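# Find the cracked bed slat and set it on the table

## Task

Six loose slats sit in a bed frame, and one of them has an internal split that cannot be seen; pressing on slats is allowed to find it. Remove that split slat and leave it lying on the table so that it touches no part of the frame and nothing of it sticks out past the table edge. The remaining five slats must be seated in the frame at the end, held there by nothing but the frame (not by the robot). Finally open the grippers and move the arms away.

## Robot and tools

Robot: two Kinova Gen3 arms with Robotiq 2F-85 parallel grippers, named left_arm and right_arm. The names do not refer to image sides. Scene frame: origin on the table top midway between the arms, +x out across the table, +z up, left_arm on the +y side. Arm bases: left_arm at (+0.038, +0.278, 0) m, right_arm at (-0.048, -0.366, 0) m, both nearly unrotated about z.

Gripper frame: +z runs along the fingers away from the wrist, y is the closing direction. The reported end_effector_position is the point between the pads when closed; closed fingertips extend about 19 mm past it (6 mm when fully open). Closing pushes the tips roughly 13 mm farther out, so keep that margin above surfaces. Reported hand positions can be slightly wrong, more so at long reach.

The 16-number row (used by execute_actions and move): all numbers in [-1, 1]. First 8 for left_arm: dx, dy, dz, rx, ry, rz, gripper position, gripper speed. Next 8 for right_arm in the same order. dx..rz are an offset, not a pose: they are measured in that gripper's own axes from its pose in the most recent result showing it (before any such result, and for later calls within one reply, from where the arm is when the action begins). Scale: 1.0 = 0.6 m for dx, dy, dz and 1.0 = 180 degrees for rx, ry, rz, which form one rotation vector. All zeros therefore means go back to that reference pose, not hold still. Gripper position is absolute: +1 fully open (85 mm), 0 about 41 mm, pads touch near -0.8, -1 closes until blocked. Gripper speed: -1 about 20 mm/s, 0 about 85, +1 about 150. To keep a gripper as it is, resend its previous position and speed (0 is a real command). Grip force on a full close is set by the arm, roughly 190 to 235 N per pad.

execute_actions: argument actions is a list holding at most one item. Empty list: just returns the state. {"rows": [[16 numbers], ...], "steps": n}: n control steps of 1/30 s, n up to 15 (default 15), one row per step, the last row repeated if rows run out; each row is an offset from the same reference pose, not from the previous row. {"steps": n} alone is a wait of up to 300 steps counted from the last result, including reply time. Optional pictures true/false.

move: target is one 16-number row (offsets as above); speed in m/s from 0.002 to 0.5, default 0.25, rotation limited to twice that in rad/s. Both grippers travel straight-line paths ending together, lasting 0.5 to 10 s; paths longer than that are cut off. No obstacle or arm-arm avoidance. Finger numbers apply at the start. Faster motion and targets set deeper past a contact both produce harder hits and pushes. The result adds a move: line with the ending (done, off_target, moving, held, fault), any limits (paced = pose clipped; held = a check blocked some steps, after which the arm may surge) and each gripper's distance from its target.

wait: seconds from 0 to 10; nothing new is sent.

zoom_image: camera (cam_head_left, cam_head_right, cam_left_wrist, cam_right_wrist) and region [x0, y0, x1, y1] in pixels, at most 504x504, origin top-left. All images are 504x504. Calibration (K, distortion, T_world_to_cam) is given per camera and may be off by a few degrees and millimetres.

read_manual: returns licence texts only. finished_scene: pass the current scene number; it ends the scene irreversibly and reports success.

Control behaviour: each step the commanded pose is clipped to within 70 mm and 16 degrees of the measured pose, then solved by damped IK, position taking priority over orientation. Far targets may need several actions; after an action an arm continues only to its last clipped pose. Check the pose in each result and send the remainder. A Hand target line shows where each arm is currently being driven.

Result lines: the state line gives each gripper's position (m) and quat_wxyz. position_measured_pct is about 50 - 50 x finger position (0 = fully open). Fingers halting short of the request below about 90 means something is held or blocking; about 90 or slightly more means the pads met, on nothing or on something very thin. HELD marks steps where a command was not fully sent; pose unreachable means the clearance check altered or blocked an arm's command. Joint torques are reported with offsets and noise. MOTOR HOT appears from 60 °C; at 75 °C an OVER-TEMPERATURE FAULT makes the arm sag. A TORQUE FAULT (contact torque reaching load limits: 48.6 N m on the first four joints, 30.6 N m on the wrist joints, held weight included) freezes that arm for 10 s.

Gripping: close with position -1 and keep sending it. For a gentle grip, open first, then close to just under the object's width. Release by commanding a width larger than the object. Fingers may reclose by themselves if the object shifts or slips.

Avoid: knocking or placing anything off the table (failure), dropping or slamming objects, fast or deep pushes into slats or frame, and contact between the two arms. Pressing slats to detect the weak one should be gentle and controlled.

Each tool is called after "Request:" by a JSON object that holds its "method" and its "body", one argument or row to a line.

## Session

Request:
{"method": "execute_actions", "body": {
  "actions": []
}}

Scene clock: 0.00 s of 5100.00 s.
left_arm: end_effector_position=(+0.5619, +0.1204, +0.2847) position_measured_pct=0.0 end_effector_quat_wxyz=(+0.189, +0.400, +0.684, +0.579) | right_arm: end_effector_position=(+0.4718, -0.3939, +0.3560) position_measured_pct=0.0 end_effector_quat_wxyz=(+0.256, +0.860, +0.407, -0.170)
Joint positions: left_arm=[ 1.09   0.71  -0.32   1.762 -1.303  1.179  2.177] | right_arm=[-0.584  0.693  0.598  0.985  0.242  1.694 -0.741]
Joint velocities: left_arm=[ 0.001  0.001  0.    -0.    -0.002  0.     0.001] | right_arm=[-0.    -0.    -0.     0.     0.002  0.002 -0.002]
Joint torques (N m, as the joint torque sensors report them, + toward a larger angle): no reading
Hand target (left_arm): +0.562, +0.120, +0.285; +0.189, +0.400, +0.684, +0.579
Hand target (right_arm): +0.472, -0.394, +0.356; +0.256, +0.860, +0.407, -0.170
camera_calibration (this result's frames):
cam_left_wrist: T_world_to_cam=[[0.30789, -0.033881, 0.950819, -0.447261], [0.57412, -0.790291, -0.21407, -0.117354], [0.758676, 0.611794, -0.223871, -0.295275], [0, 0, 0, 1]] pos_world=[0.429101, 0.0727501, 0.334039]
cam_right_wrist: T_world_to_cam=[[0.676154, -0.633844, 0.375576, -0.695144], [-0.731511, -0.516814, 0.444742, 0.0438179], [-0.0877945, -0.575452, -0.81311, 0.245437], [0, 0, 0, 1]] pos_world=[0.523626, -0.27673, 0.441159]

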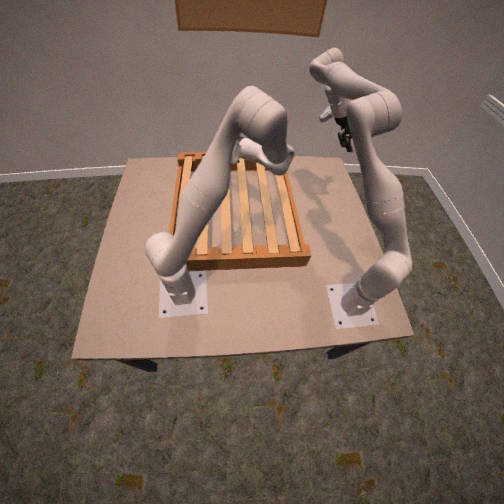

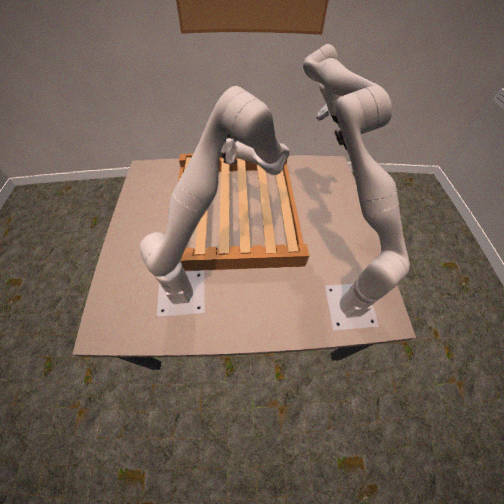

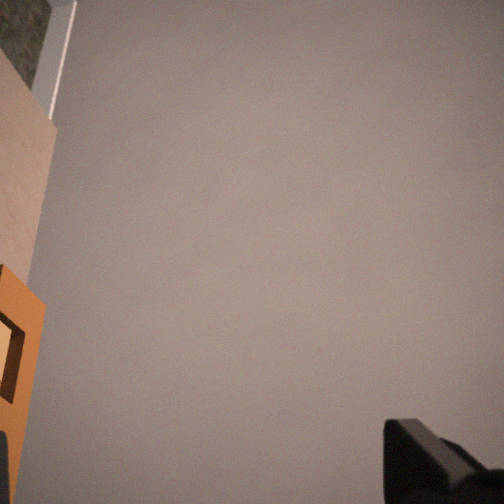

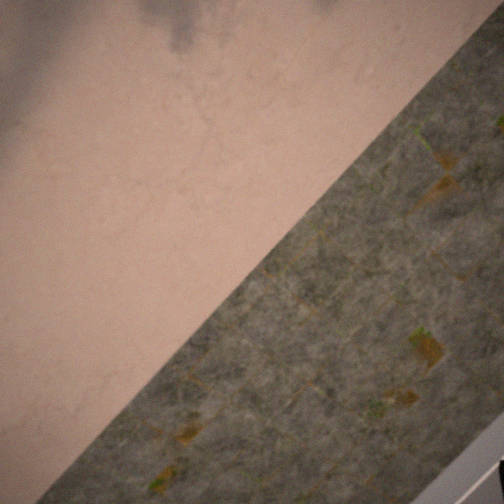

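Request:
{"method": "move", "body": {
  "target": [0.288,-0.192,0.072,0.413,0.135,-0.285,-1,0,0,0,0,0,0,0,-1,0]
}}

Request:
{"method": "move", "body": {
  "target": [0,0,0,0,0,0,-1,0,0.362,-0.331,-0.026,0.171,0.114,0.272,-1,0]
}}

Scene clock: 16.50 s of 5100.00 s.
left_arm: end_effector_position=(+0.4512, +0.2787, +0.2012) position_measured_pct=91.7 end_effector_quat_wxyz=(+0.001, +0.002, +1.000, -0.000) | right_arm: end_effector_position=(+0.4718, -0.3939, +0.3560) position_measured_pct=91.7 end_effector_quat_wxyz=(+0.256, +0.860, +0.407, -0.170)
Joint positions: left_arm=[ 0.101  0.357 -0.141  1.774  0.059  1.013  1.447] | right_arm=[-0.584  0.693  0.598  0.985  0.242  1.694 -0.741]
Joint velocities: left_arm=[-0.01   0.002 -0.008 -0.001  0.005  0.001 -0.006] | right_arm=[-0.    -0.     0.001  0.    -0.001 -0.001  0.   ]
Joint torques (N m, as the joint torque sensors report them, + toward a larger angle): left_arm=[ -0.04 -14.28  -0.53  -7.53  -0.01  -0.09   0.16] | right_arm=[ -0.03 -20.93   3.76  -8.47   1.54   0.43   0.16]
Hand target (left_arm): +0.451, +0.279, +0.201; +0.001, +0.001, +1.000, -0.000
Hand target (right_arm): +0.472, -0.394, +0.356; +0.256, +0.860, +0.407, -0.170
Off the commanded pose (left_arm): 0.002 m, 0 deg.
Off the commanded pose (right_arm): 0.000 m, 0 deg.
After step 90, 9.83 s passed at rest.
move: done
camera_calibration (this result's frames):
cam_left_wrist: T_world_to_cam=[[0.0211448, 0.998828, 0.0435441, -0.304315], [0.998952, -0.0228754, 0.0396357, -0.403189], [0.0405854, 0.0426604, -0.998265, 0.311525], [0, 0, 0, 1]] pos_world=[0.396558, 0.281445, 0.340217]
cam_right_wrist: T_world_to_cam=[[0.676155, -0.633843, 0.375577, -0.695144], [-0.73151, -0.516814, 0.444743, 0.0438184], [-0.0877939, -0.575453, -0.813109, 0.245436], [0, 0, 0, 1]] pos_world=[0.523627, -0.276729, 0.441158]

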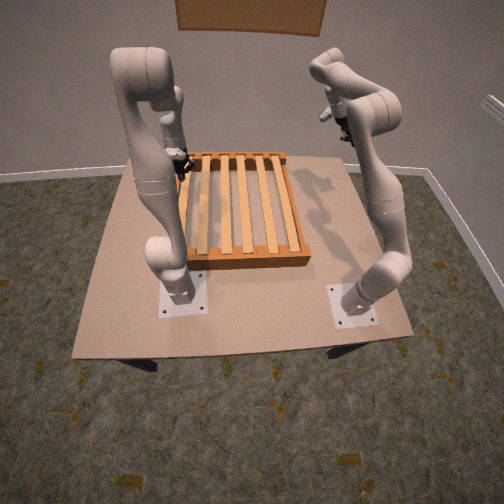

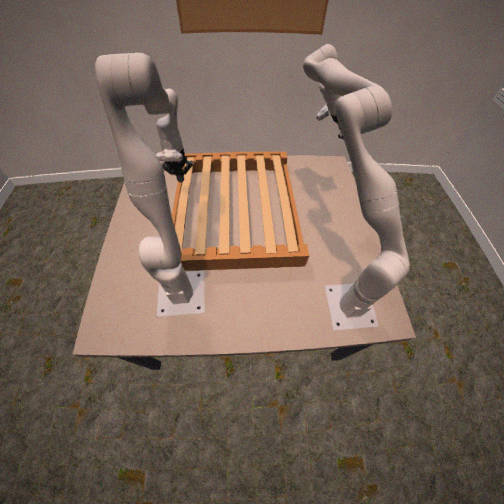

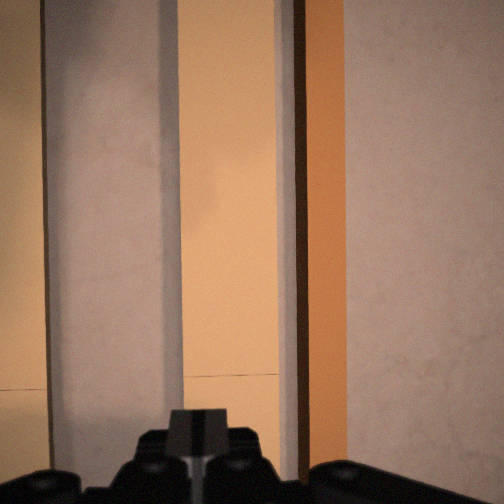

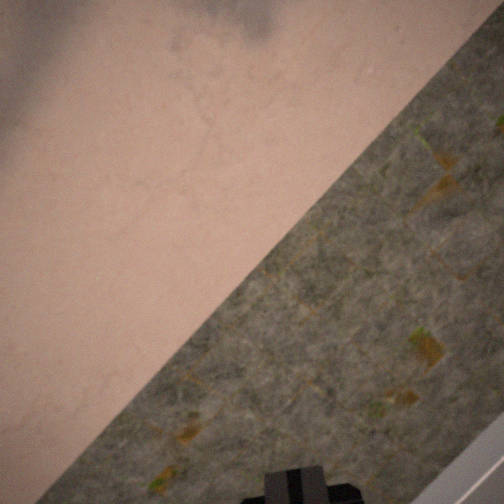

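Scene clock: 19.07 s of 5100.00 s.
left_arm: end_effector_position=(+0.4512, +0.2787, +0.2012) position_measured_pct=91.7 end_effector_quat_wxyz=(+0.001, +0.002, +1.000, -0.000) | right_arm: end_effector_position=(+0.4487, -0.1457, +0.1997) position_measured_pct=91.7 end_effector_quat_wxyz=(-0.000, +1.000, -0.001, -0.000)
Joint positions: left_arm=[ 0.101  0.357 -0.142  1.774  0.059  1.013  1.447] | right_arm=[-0.783  0.694  0.585  1.317 -0.383  1.242 -1.749]
Joint velocities: left_arm=[ 0.     0.     0.    -0.    -0.    -0.001  0.001] | right_arm=[-0.005 -0.004 -0.001  0.004 -0.001 -0.002 -0.003]
Joint torques (N m, as the joint torque sensors report them, + toward a larger angle): left_arm=[  0.13 -14.35  -0.76  -7.74  -0.18  -0.25   0.01] | right_arm=[ -0.08 -20.82   3.63  -8.37   0.08   0.09   0.07]
Hand target (left_arm): +0.451, +0.279, +0.201; +0.001, +0.002, +1.000, -0.000
Hand target (right_arm): +0.449, -0.145, +0.200; -0.000, +1.000, -0.001, -0.000
Off the commanded pose (left_arm): 0.000 m, 0 deg.
Off the commanded pose (right_arm): 0.001 m, 0 deg.
move: done
camera_calibration (this result's frames):
cam_left_wrist: T_world_to_cam=[[0.0211452, 0.998828, 0.0435454, -0.304315], [0.998952, -0.0228759, 0.0396375, -0.40319], [0.0405872, 0.0426616, -0.998265, 0.311524], [0, 0, 0, 1]] pos_world=[0.396559, 0.281445, 0.340216]
cam_right_wrist: T_world_to_cam=[[-0.166196, -0.986082, -0.00469057, -0.0608576], [-0.986093, 0.166191, 0.00139053, 0.527004], [-0.000591641, 0.00485644, -0.999988, 0.341889], [0, 0, 0, 1]] pos_world=[0.509763, -0.149254, 0.340866]

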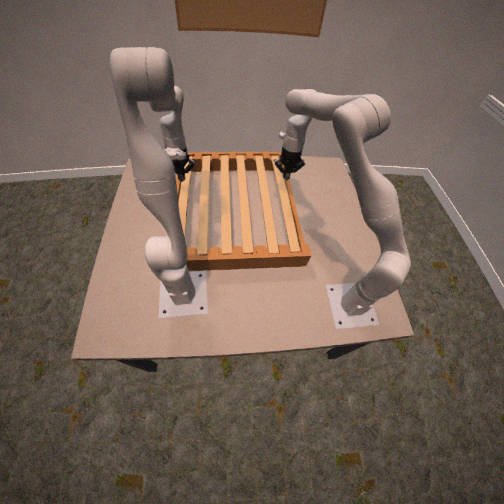

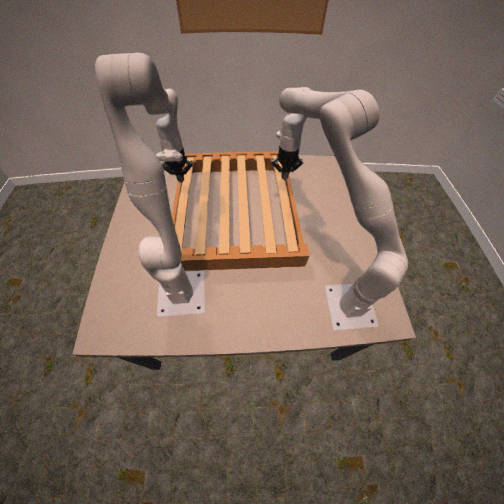

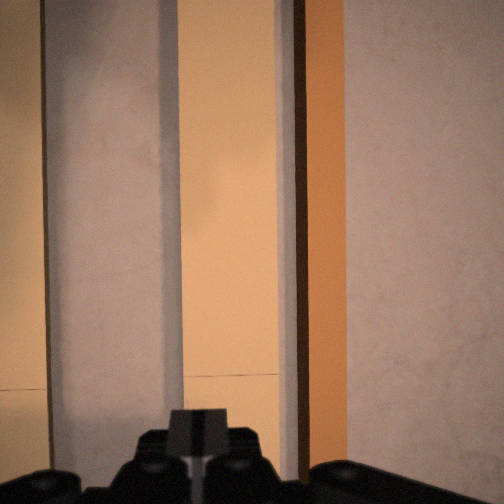

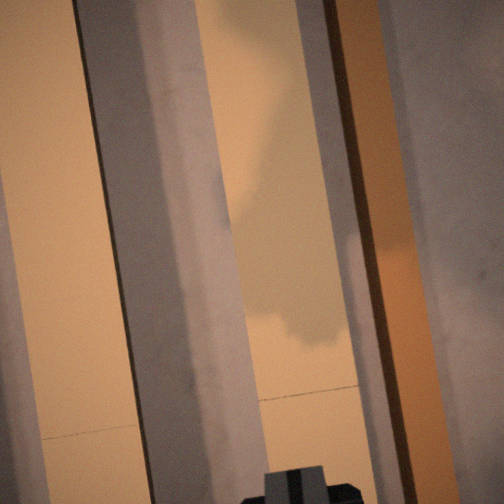

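Request:
{"method": "move", "body": {
  "target": [-0.006,0.005,0.143,0,0,0,-1,0,0.004,0.027,0.141,0,0,0,-1,0],
  "speed": 0.15
}}

Request:
{"method": "move", "body": {
  "target": [0,0,0.047,0,0,0,-1,0,0,0,0.047,0,0,0,-1,0],
  "speed": 0.03
}}

Request:
{"method": "move", "body": {
  "target": [0.005,0,-0.03,0,0,0,-1,0,-0.005,0,-0.03,0,-0.005,0,-1,0],
  "speed": 0.1
}}

Request:
{"method": "move", "body": {
  "target": [0,-0.153,0,0,0,0,-1,0,0,-0.138,0,0,0,0,-1,0],
  "speed": 0.15
}}

Request:
{"method": "move", "body": {
  "target": [0,0,0.05,0,0,0,-1,0,0,0,0.05,0,0,0,-1,0],
  "speed": 0.03
}}

Request:
{"method": "move", "body": {
  "target": [0,0,-0.04,0,0,0,-1,0,0,0,-0.04,0,0,0,-1,0],
  "speed": 0.1
}}

Scene clock: 29.37 s of 5100.00 s.
left_arm: end_effector_position=(+0.4549, +0.2819, +0.1155) position_measured_pct=91.7 end_effector_quat_wxyz=(+0.001, +0.001, +1.000, -0.000) | right_arm: end_effector_position=(+0.4512, -0.1621, +0.1153) position_measured_pct=91.7 end_effector_quat_wxyz=(-0.000, +1.000, -0.002, -0.000)
Joint positions: left_arm=[ 0.083  0.497 -0.132  1.887  0.092  0.761  1.411] | right_arm=[-0.744  0.78   0.542  1.454 -0.437  1.03  -1.669]
Joint velocities: left_arm=[-0.001  0.005 -0.     0.001  0.002 -0.001 -0.001] | right_arm=[ 0.002  0.002 -0.001  0.001 -0.001  0.    -0.001]
Joint torques (N m, as the joint torque sensors report them, + toward a larger angle): left_arm=[ -0.26 -15.58  -0.89  -6.    -0.03  -0.05   0.2 ] | right_arm=[ -0.57 -20.94   3.66  -7.57  -0.12  -0.03   0.04]
Hand target (left_arm): +0.455, +0.282, +0.115; +0.001, +0.001, +1.000, -0.000
Hand target (right_arm): +0.451, -0.162, +0.115; -0.000, +1.000, -0.002, -0.000
Off the commanded pose (left_arm): 0.000 m, 0 deg.
Off the commanded pose (right_arm): 0.000 m, 0 deg.
After step 90, 6.30 s passed at rest.
move: done
camera_calibration (this result's frames):
cam_left_wrist: T_world_to_cam=[[0.0206947, 0.998837, 0.0435587, -0.303624], [0.998941, -0.0224479, 0.0401526, -0.403647], [0.0410837, 0.0426816, -0.998244, 0.225498], [0, 0, 0, 1]] pos_world=[0.400238, 0.284585, 0.254535]
cam_right_wrist: T_world_to_cam=[[-0.166788, -0.985982, -0.00464778, -0.0767983], [-0.985993, 0.166785, 0.00106563, 0.532371], [-0.000275511, 0.00476041, -0.999989, 0.257393], [0, 0, 0, 1]] pos_world=[0.512176, -0.165738, 0.256466]

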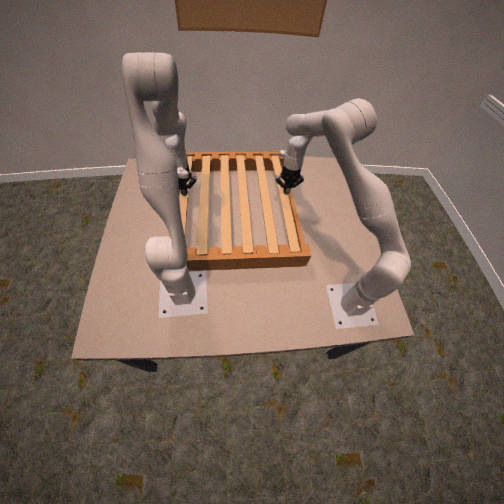

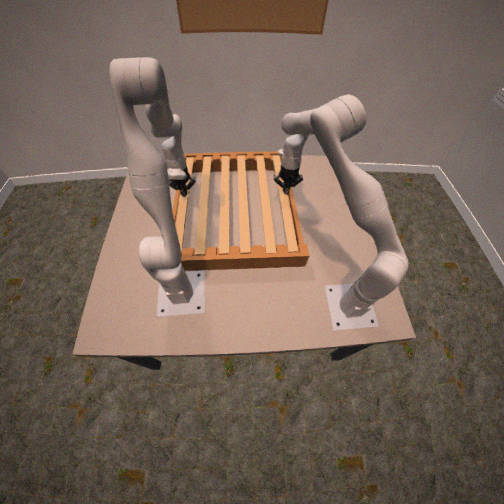

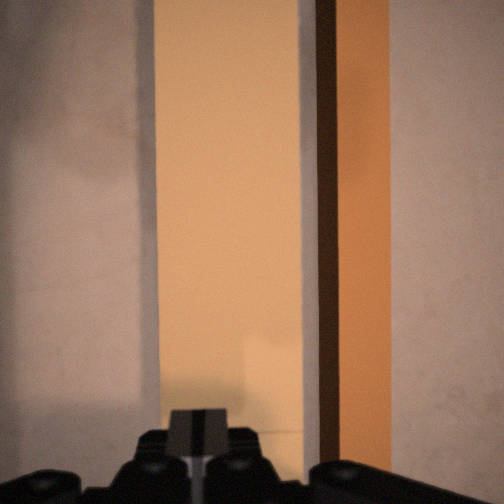

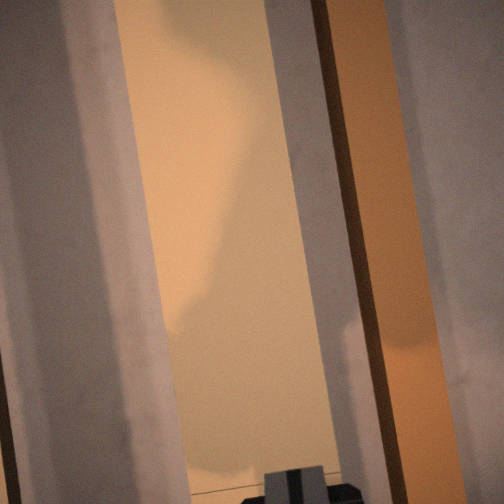

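Scene clock: 30.57 s of 5100.00 s.
left_arm: end_effector_position=(+0.4569, +0.2820, +0.0953) position_measured_pct=91.7 end_effector_quat_wxyz=(+0.007, +0.001, +1.000, -0.001) | right_arm: end_effector_position=(+0.4541, -0.1613, +0.0986) position_measured_pct=91.7 end_effector_quat_wxyz=(-0.005, +1.000, -0.002, +0.006)
Joint positions: left_arm=[ 0.077  0.532 -0.125  1.914  0.104  0.687  1.4  ] | right_arm=[-0.735  0.798  0.527  1.478 -0.457  0.974 -1.652]
Joint velocities: left_arm=[-0.001 -0.001  0.     0.001  0.    -0.002 -0.001] | right_arm=[ 0.001 -0.    -0.001  0.001  0.002 -0.002  0.   ]
Joint torques (N m, as the joint torque sensors report them, + toward a larger angle): left_arm=[-0.29 -1.9  -0.54 -4.81 -0.12 -3.91  0.11] | right_arm=[ 0.06 -6.2  -0.27 -4.66 -0.72 -3.61  0.23]
Hand target (left_arm): +0.455, +0.282, +0.087; +0.001, +0.001, +1.000, -0.000
Hand target (right_arm): +0.451, -0.162, +0.087; -0.000, +1.000, -0.002, -0.000
Off the commanded pose (left_arm): 0.008 m, 1 deg.
Off the commanded pose (right_arm): 0.012 m, 1 deg.
move: off_target (left_arm, right_arm)
camera_calibration (this result's frames):
cam_left_wrist: T_world_to_cam=[[0.0202274, 0.998864, 0.0431525, -0.302604], [0.998393, -0.0224653, 0.0520233, -0.405662], [0.0529336, 0.0420309, -0.997713, 0.199911], [0, 0, 0, 1]] pos_world=[0.400549, 0.284744, 0.233616]
cam_right_wrist: T_world_to_cam=[[-0.167341, -0.985757, -0.0167598, -0.0740742], [-0.985818, 0.167521, -0.00998544, 0.536234], [0.0126508, 0.0148512, -0.99981, 0.236501], [0, 0, 0, 1]] pos_world=[0.513241, -0.166362, 0.240569]

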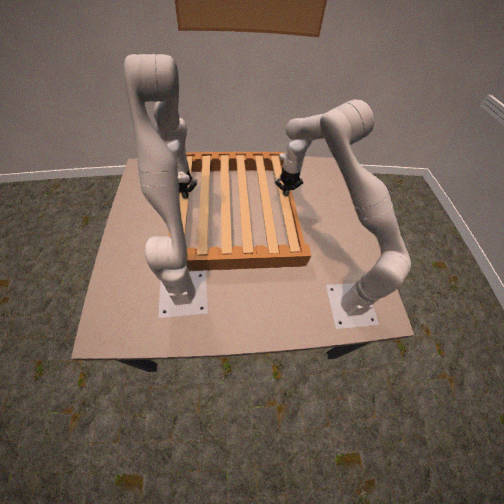

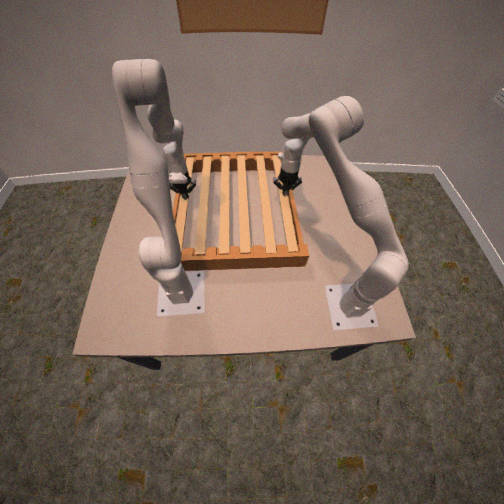

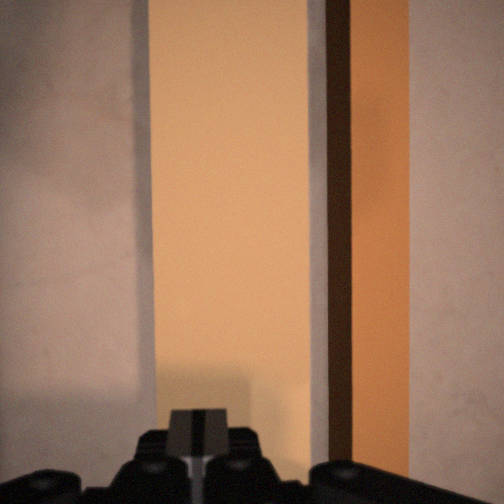

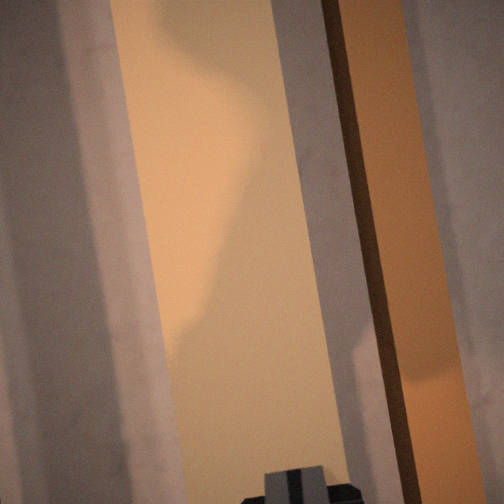

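Scene clock: 31.30 s of 5100.00 s.
left_arm: end_effector_position=(+0.4536, +0.2820, +0.1131) position_measured_pct=91.7 end_effector_quat_wxyz=(+0.007, +0.001, +1.000, -0.001) | right_arm: end_effector_position=(+0.4508, -0.1614, +0.1165) position_measured_pct=91.7 end_effector_quat_wxyz=(-0.005, +1.000, -0.002, -0.002)
Joint positions: left_arm=[ 0.081  0.493 -0.13   1.906  0.095  0.735  1.406] | right_arm=[-0.736  0.776  0.536  1.454 -0.443  1.032 -1.664]
Joint velocities: left_arm=[ 0.001 -0.004  0.    -0.    -0.     0.001 -0.   ] | right_arm=[ 0.    -0.001 -0.    -0.001 -0.001  0.001  0.001]
Joint torques (N m, as the joint torque sensors report them, + toward a larger angle): left_arm=[ -0.15 -15.55  -0.58  -6.19  -0.01  -0.12  -0.03] | right_arm=[  0.02 -20.94   3.84  -7.73  -0.09   0.04   0.2 ]
Hand target (left_arm): +0.454, +0.282, +0.113; +0.007, +0.001, +1.000, -0.001
Hand target (right_arm): +0.451, -0.161, +0.117; -0.005, +1.000, -0.002, -0.002
Off the commanded pose (left_arm): 0.000 m, 0 deg.
Off the commanded pose (right_arm): 0.000 m, 0 deg.
move: done
camera_calibration (this result's frames):
cam_left_wrist: T_world_to_cam=[[0.020296, 0.998862, 0.0431714, -0.303345], [0.998407, -0.0225229, 0.0517372, -0.403277], [0.0526506, 0.0420525, -0.997727, 0.218007], [0, 0, 0, 1]] pos_world=[0.397313, 0.284749, 0.251471]
cam_right_wrist: T_world_to_cam=[[-0.167303, -0.985804, -0.0141703, -0.0747529], [-0.985901, 0.167239, 0.00555622, 0.531415], [-0.00310752, 0.0149001, -0.999884, 0.261563], [0, 0, 0, 1]] pos_world=[0.512228, -0.166462, 0.257521]

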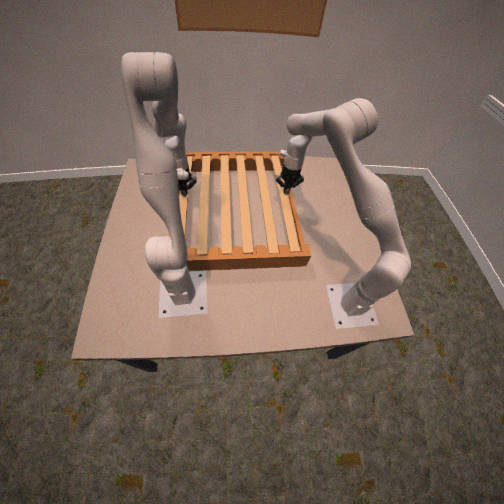

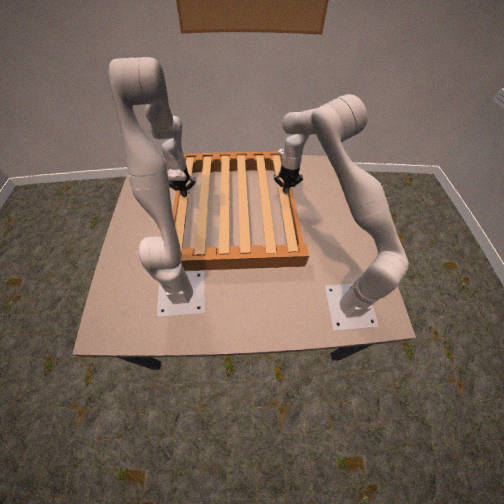

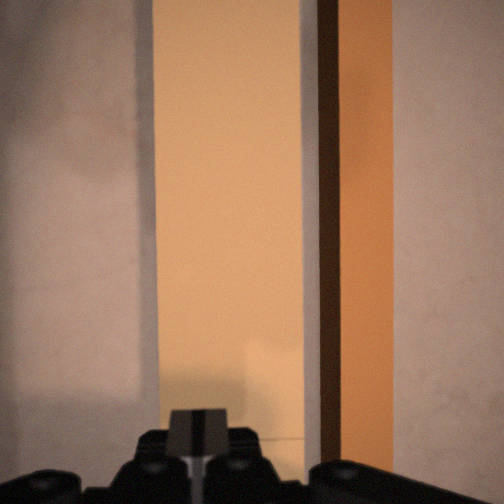

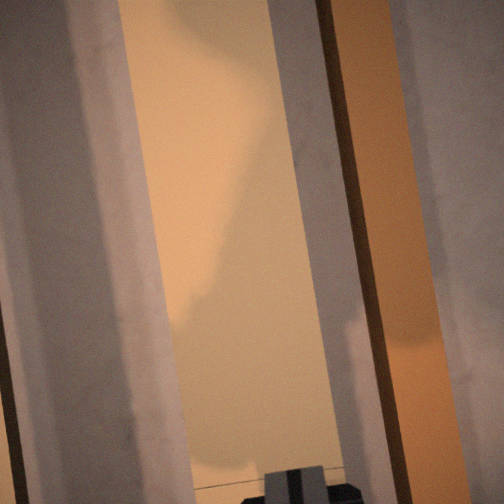

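Scene clock: 32.33 s of 5100.00 s.
left_arm: end_effector_position=(+0.4533, +0.1904, +0.1130) position_measured_pct=91.7 end_effector_quat_wxyz=(+0.007, +0.001, +1.000, -0.000) | right_arm: end_effector_position=(+0.4507, -0.0788, +0.1173) position_measured_pct=91.7 end_effector_quat_wxyz=(-0.005, +1.000, -0.002, -0.002)
Joint positions: left_arm=[ 0.296  0.508 -0.124  1.877  0.087  0.748  1.636] | right_arm=[-0.839  0.848  0.535  1.298 -0.453  1.113 -1.82 ]
Joint velocities: left_arm=[ 0.007  0.     0.003 -0.001 -0.003 -0.     0.003] | right_arm=[-0.001  0.003 -0.001 -0.002  0.001  0.001 -0.001]
Joint torques (N m, as the joint torque sensors report them, + toward a larger angle): left_arm=[  0.13 -16.32  -0.71  -6.64  -0.41  -0.25   0.37] | right_arm=[  0.28 -23.17   4.22  -7.97   0.13  -0.26   0.28]
Hand target (left_arm): +0.453, +0.190, +0.113; +0.007, +0.001, +1.000, -0.000
Hand target (right_arm): +0.451, -0.079, +0.117; -0.005, +1.000, -0.002, -0.002
Off the commanded pose (left_arm): 0.000 m, 0 deg.
Off the commanded pose (right_arm): 0.000 m, 0 deg.
move: done
camera_calibration (this result's frames):
cam_left_wrist: T_world_to_cam=[[0.0194885, 0.998875, 0.0432323, -0.211493], [0.998444, -0.0217034, 0.0513689, -0.405093], [0.0522494, 0.0421639, -0.997744, 0.221958], [0, 0, 0, 1]] pos_world=[0.396987, 0.193105, 0.25141]
cam_right_wrist: T_world_to_cam=[[-0.167375, -0.985792, -0.0141707, 0.00672243], [-0.985888, 0.167308, 0.00579809, 0.51748], [-0.00334484, 0.0149412, -0.999883, 0.261188], [0, 0, 0, 1]] pos_world=[0.512176, -0.0838538, 0.258253]

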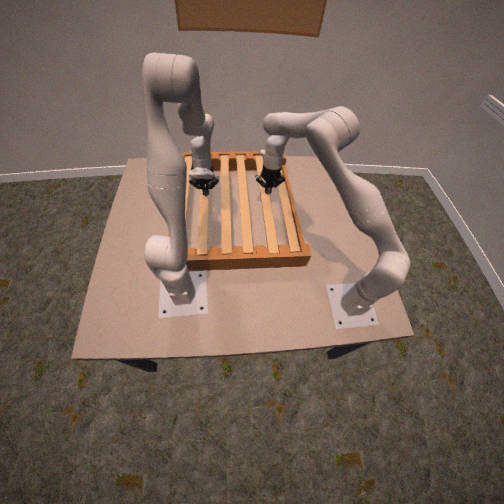

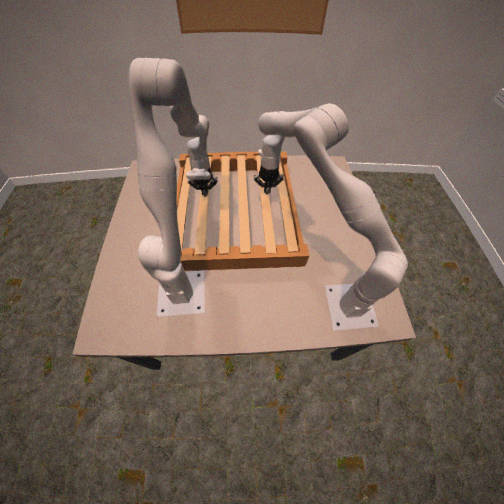

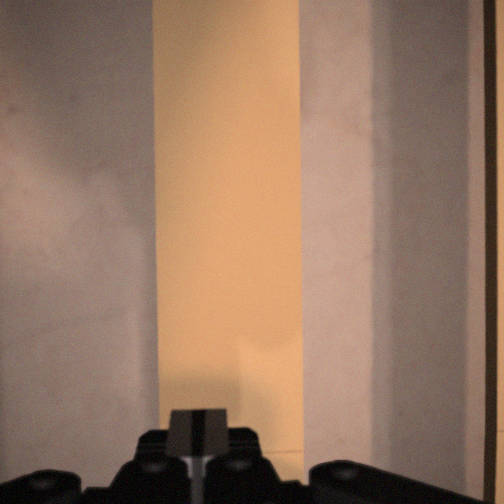

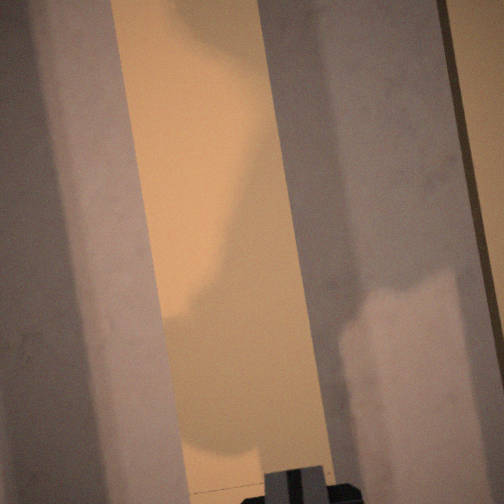

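Scene clock: 33.57 s of 5100.00 s.
left_arm: end_effector_position=(+0.4572, +0.1896, +0.0942) position_measured_pct=91.7 end_effector_quat_wxyz=(+0.016, +0.001, +1.000, -0.003) | right_arm: end_effector_position=(+0.4510, -0.0785, +0.0886) position_measured_pct=91.7 end_effector_quat_wxyz=(-0.006, +1.000, -0.002, -0.001)
Joint positions: left_arm=[ 0.29   0.54  -0.117  1.902  0.099  0.672  1.625] | right_arm=[-0.833  0.884  0.519  1.328 -0.472  1.049 -1.805]
Joint velocities: left_arm=[-0.001 -0.001  0.     0.001  0.002 -0.003 -0.   ] | right_arm=[ 0.001  0.    -0.     0.001 -0.001 -0.003 -0.   ]
Joint torques (N m, as the joint torque sensors report them, + toward a larger angle): left_arm=[-0.35  3.64 -0.48 -2.74  0.24 -4.32  0.11] | right_arm=[  0.16 -21.47   3.3   -7.08  -0.1   -0.4    0.23]
Hand target (left_arm): +0.453, +0.190, +0.083; +0.007, +0.001, +1.000, -0.000
Hand target (right_arm): +0.451, -0.079, +0.087; -0.005, +1.000, -0.002, -0.002
Off the commanded pose (left_arm): 0.012 m, 1 deg.
Off the commanded pose (right_arm): 0.001 m, 0 deg.
move: off_target (left_arm)
camera_calibration (this result's frames):
cam_left_wrist: T_world_to_cam=[[0.0189707, 0.999059, 0.0389906, -0.209424], [0.99735, -0.0216489, 0.0694557, -0.40934], [0.0702344, 0.0375697, -0.996823, 0.195551], [0, 0, 0, 1]] pos_world=[0.398493, 0.193018, 0.231527]
cam_right_wrist: T_world_to_cam=[[-0.167686, -0.985721, -0.0153514, 0.00686053], [-0.985838, 0.167633, 0.00465168, 0.517997], [-0.00201186, 0.015914, -0.999871, 0.231965], [0, 0, 0, 1]] pos_world=[0.512278, -0.0837623, 0.229631]

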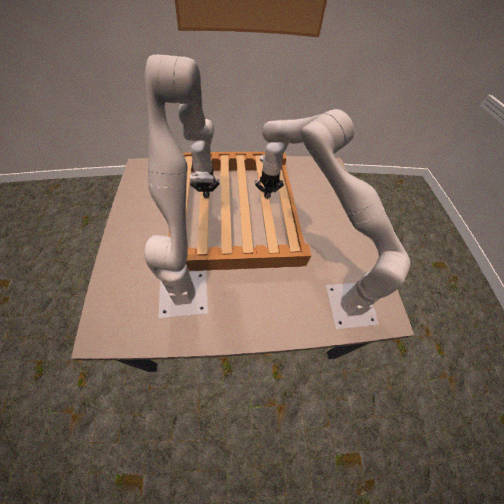

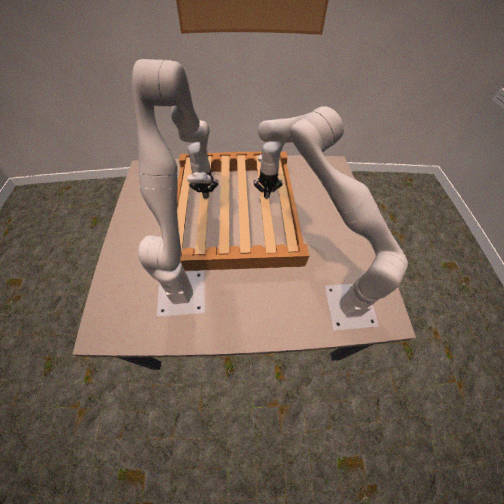

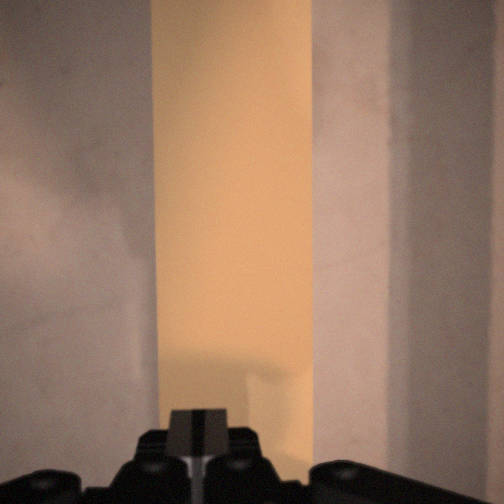

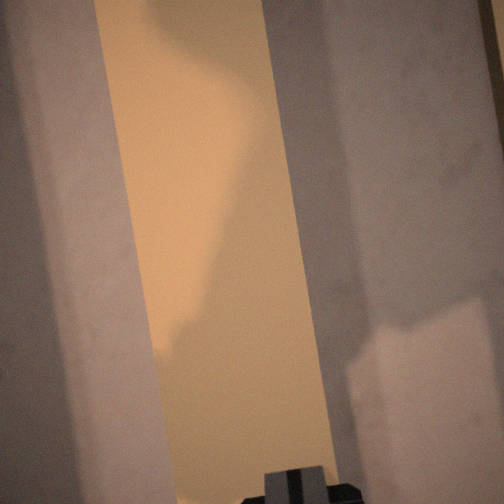

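Scene clock: 34.30 s of 5100.00 s.
left_arm: end_effector_position=(+0.4564, +0.1897, +0.1180) position_measured_pct=91.7 end_effector_quat_wxyz=(+0.016, +0.001, +1.000, -0.003) | right_arm: end_effector_position=(+0.4511, -0.0787, +0.1125) position_measured_pct=91.7 end_effector_quat_wxyz=(-0.006, +1.000, -0.002, -0.001)
Joint positions: left_arm=[ 0.295  0.495 -0.123  1.879  0.089  0.74   1.634] | right_arm=[-0.837  0.854  0.532  1.304 -0.457  1.1   -1.817]
Joint velocities: left_arm=[ 0.001 -0.003  0.    -0.001  0.001  0.002  0.001] | right_arm=[-0.001 -0.001  0.    -0.001 -0.     0.003  0.   ]
Joint torques (N m, as the joint torque sensors report them, + toward a larger angle): left_arm=[  0.   -15.79  -1.23  -6.84   0.09  -0.42  -0.05] | right_arm=[ -0.18 -22.7    4.01  -7.79   0.06   0.05   0.26]
Hand target (left_arm): +0.457, +0.190, +0.118; +0.016, +0.001, +1.000, -0.003
Hand target (right_arm): +0.451, -0.079, +0.113; -0.006, +1.000, -0.002, -0.001
Off the commanded pose (left_arm): 0.000 m, 0 deg.
Off the commanded pose (right_arm): 0.000 m, 0 deg.
move: done
camera_calibration (this result's frames):
cam_left_wrist: T_world_to_cam=[[0.0190644, 0.999055, 0.0390616, -0.21049], [0.997371, -0.0217351, 0.0691295, -0.410156], [0.0699132, 0.037641, -0.996843, 0.219502], [0, 0, 0, 1]] pos_world=[0.397744, 0.193114, 0.255384]
cam_right_wrist: T_world_to_cam=[[-0.167556, -0.985743, -0.0153385, 0.00696798], [-0.98586, 0.167502, 0.0047266, 0.517936], [-0.00208999, 0.0159136, -0.999871, 0.255908], [0, 0, 0, 1]] pos_world=[0.512315, -0.0839591, 0.253534]

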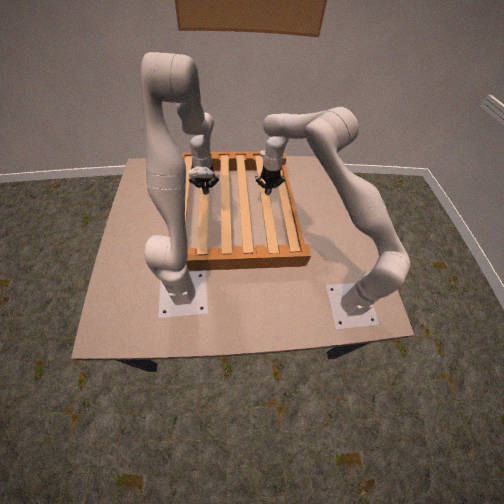

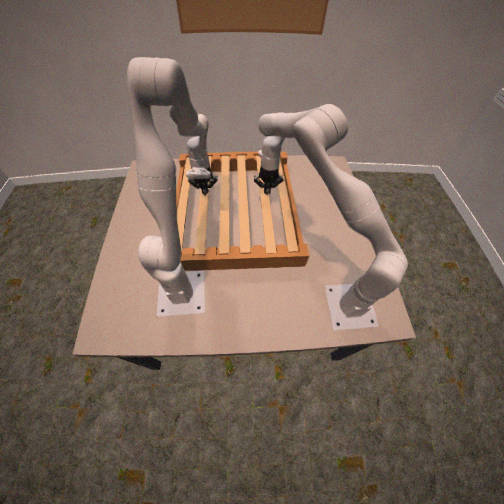

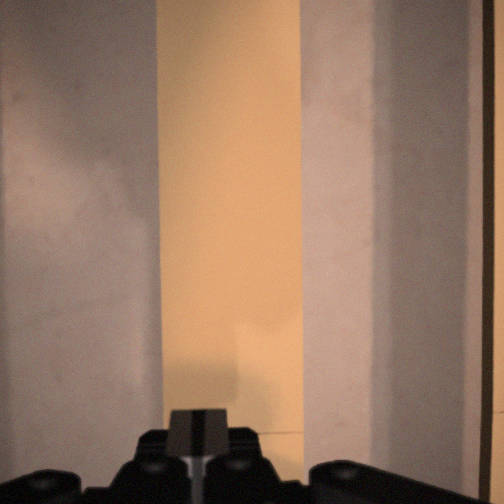

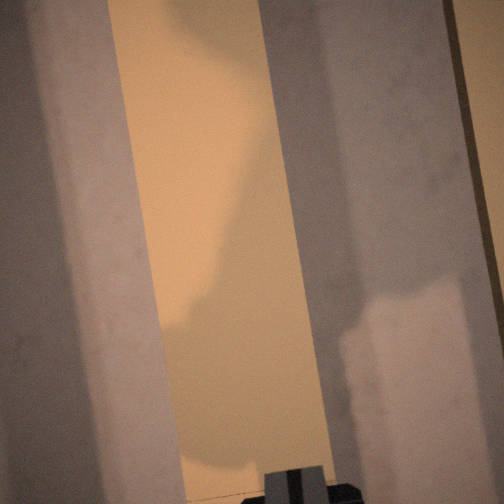

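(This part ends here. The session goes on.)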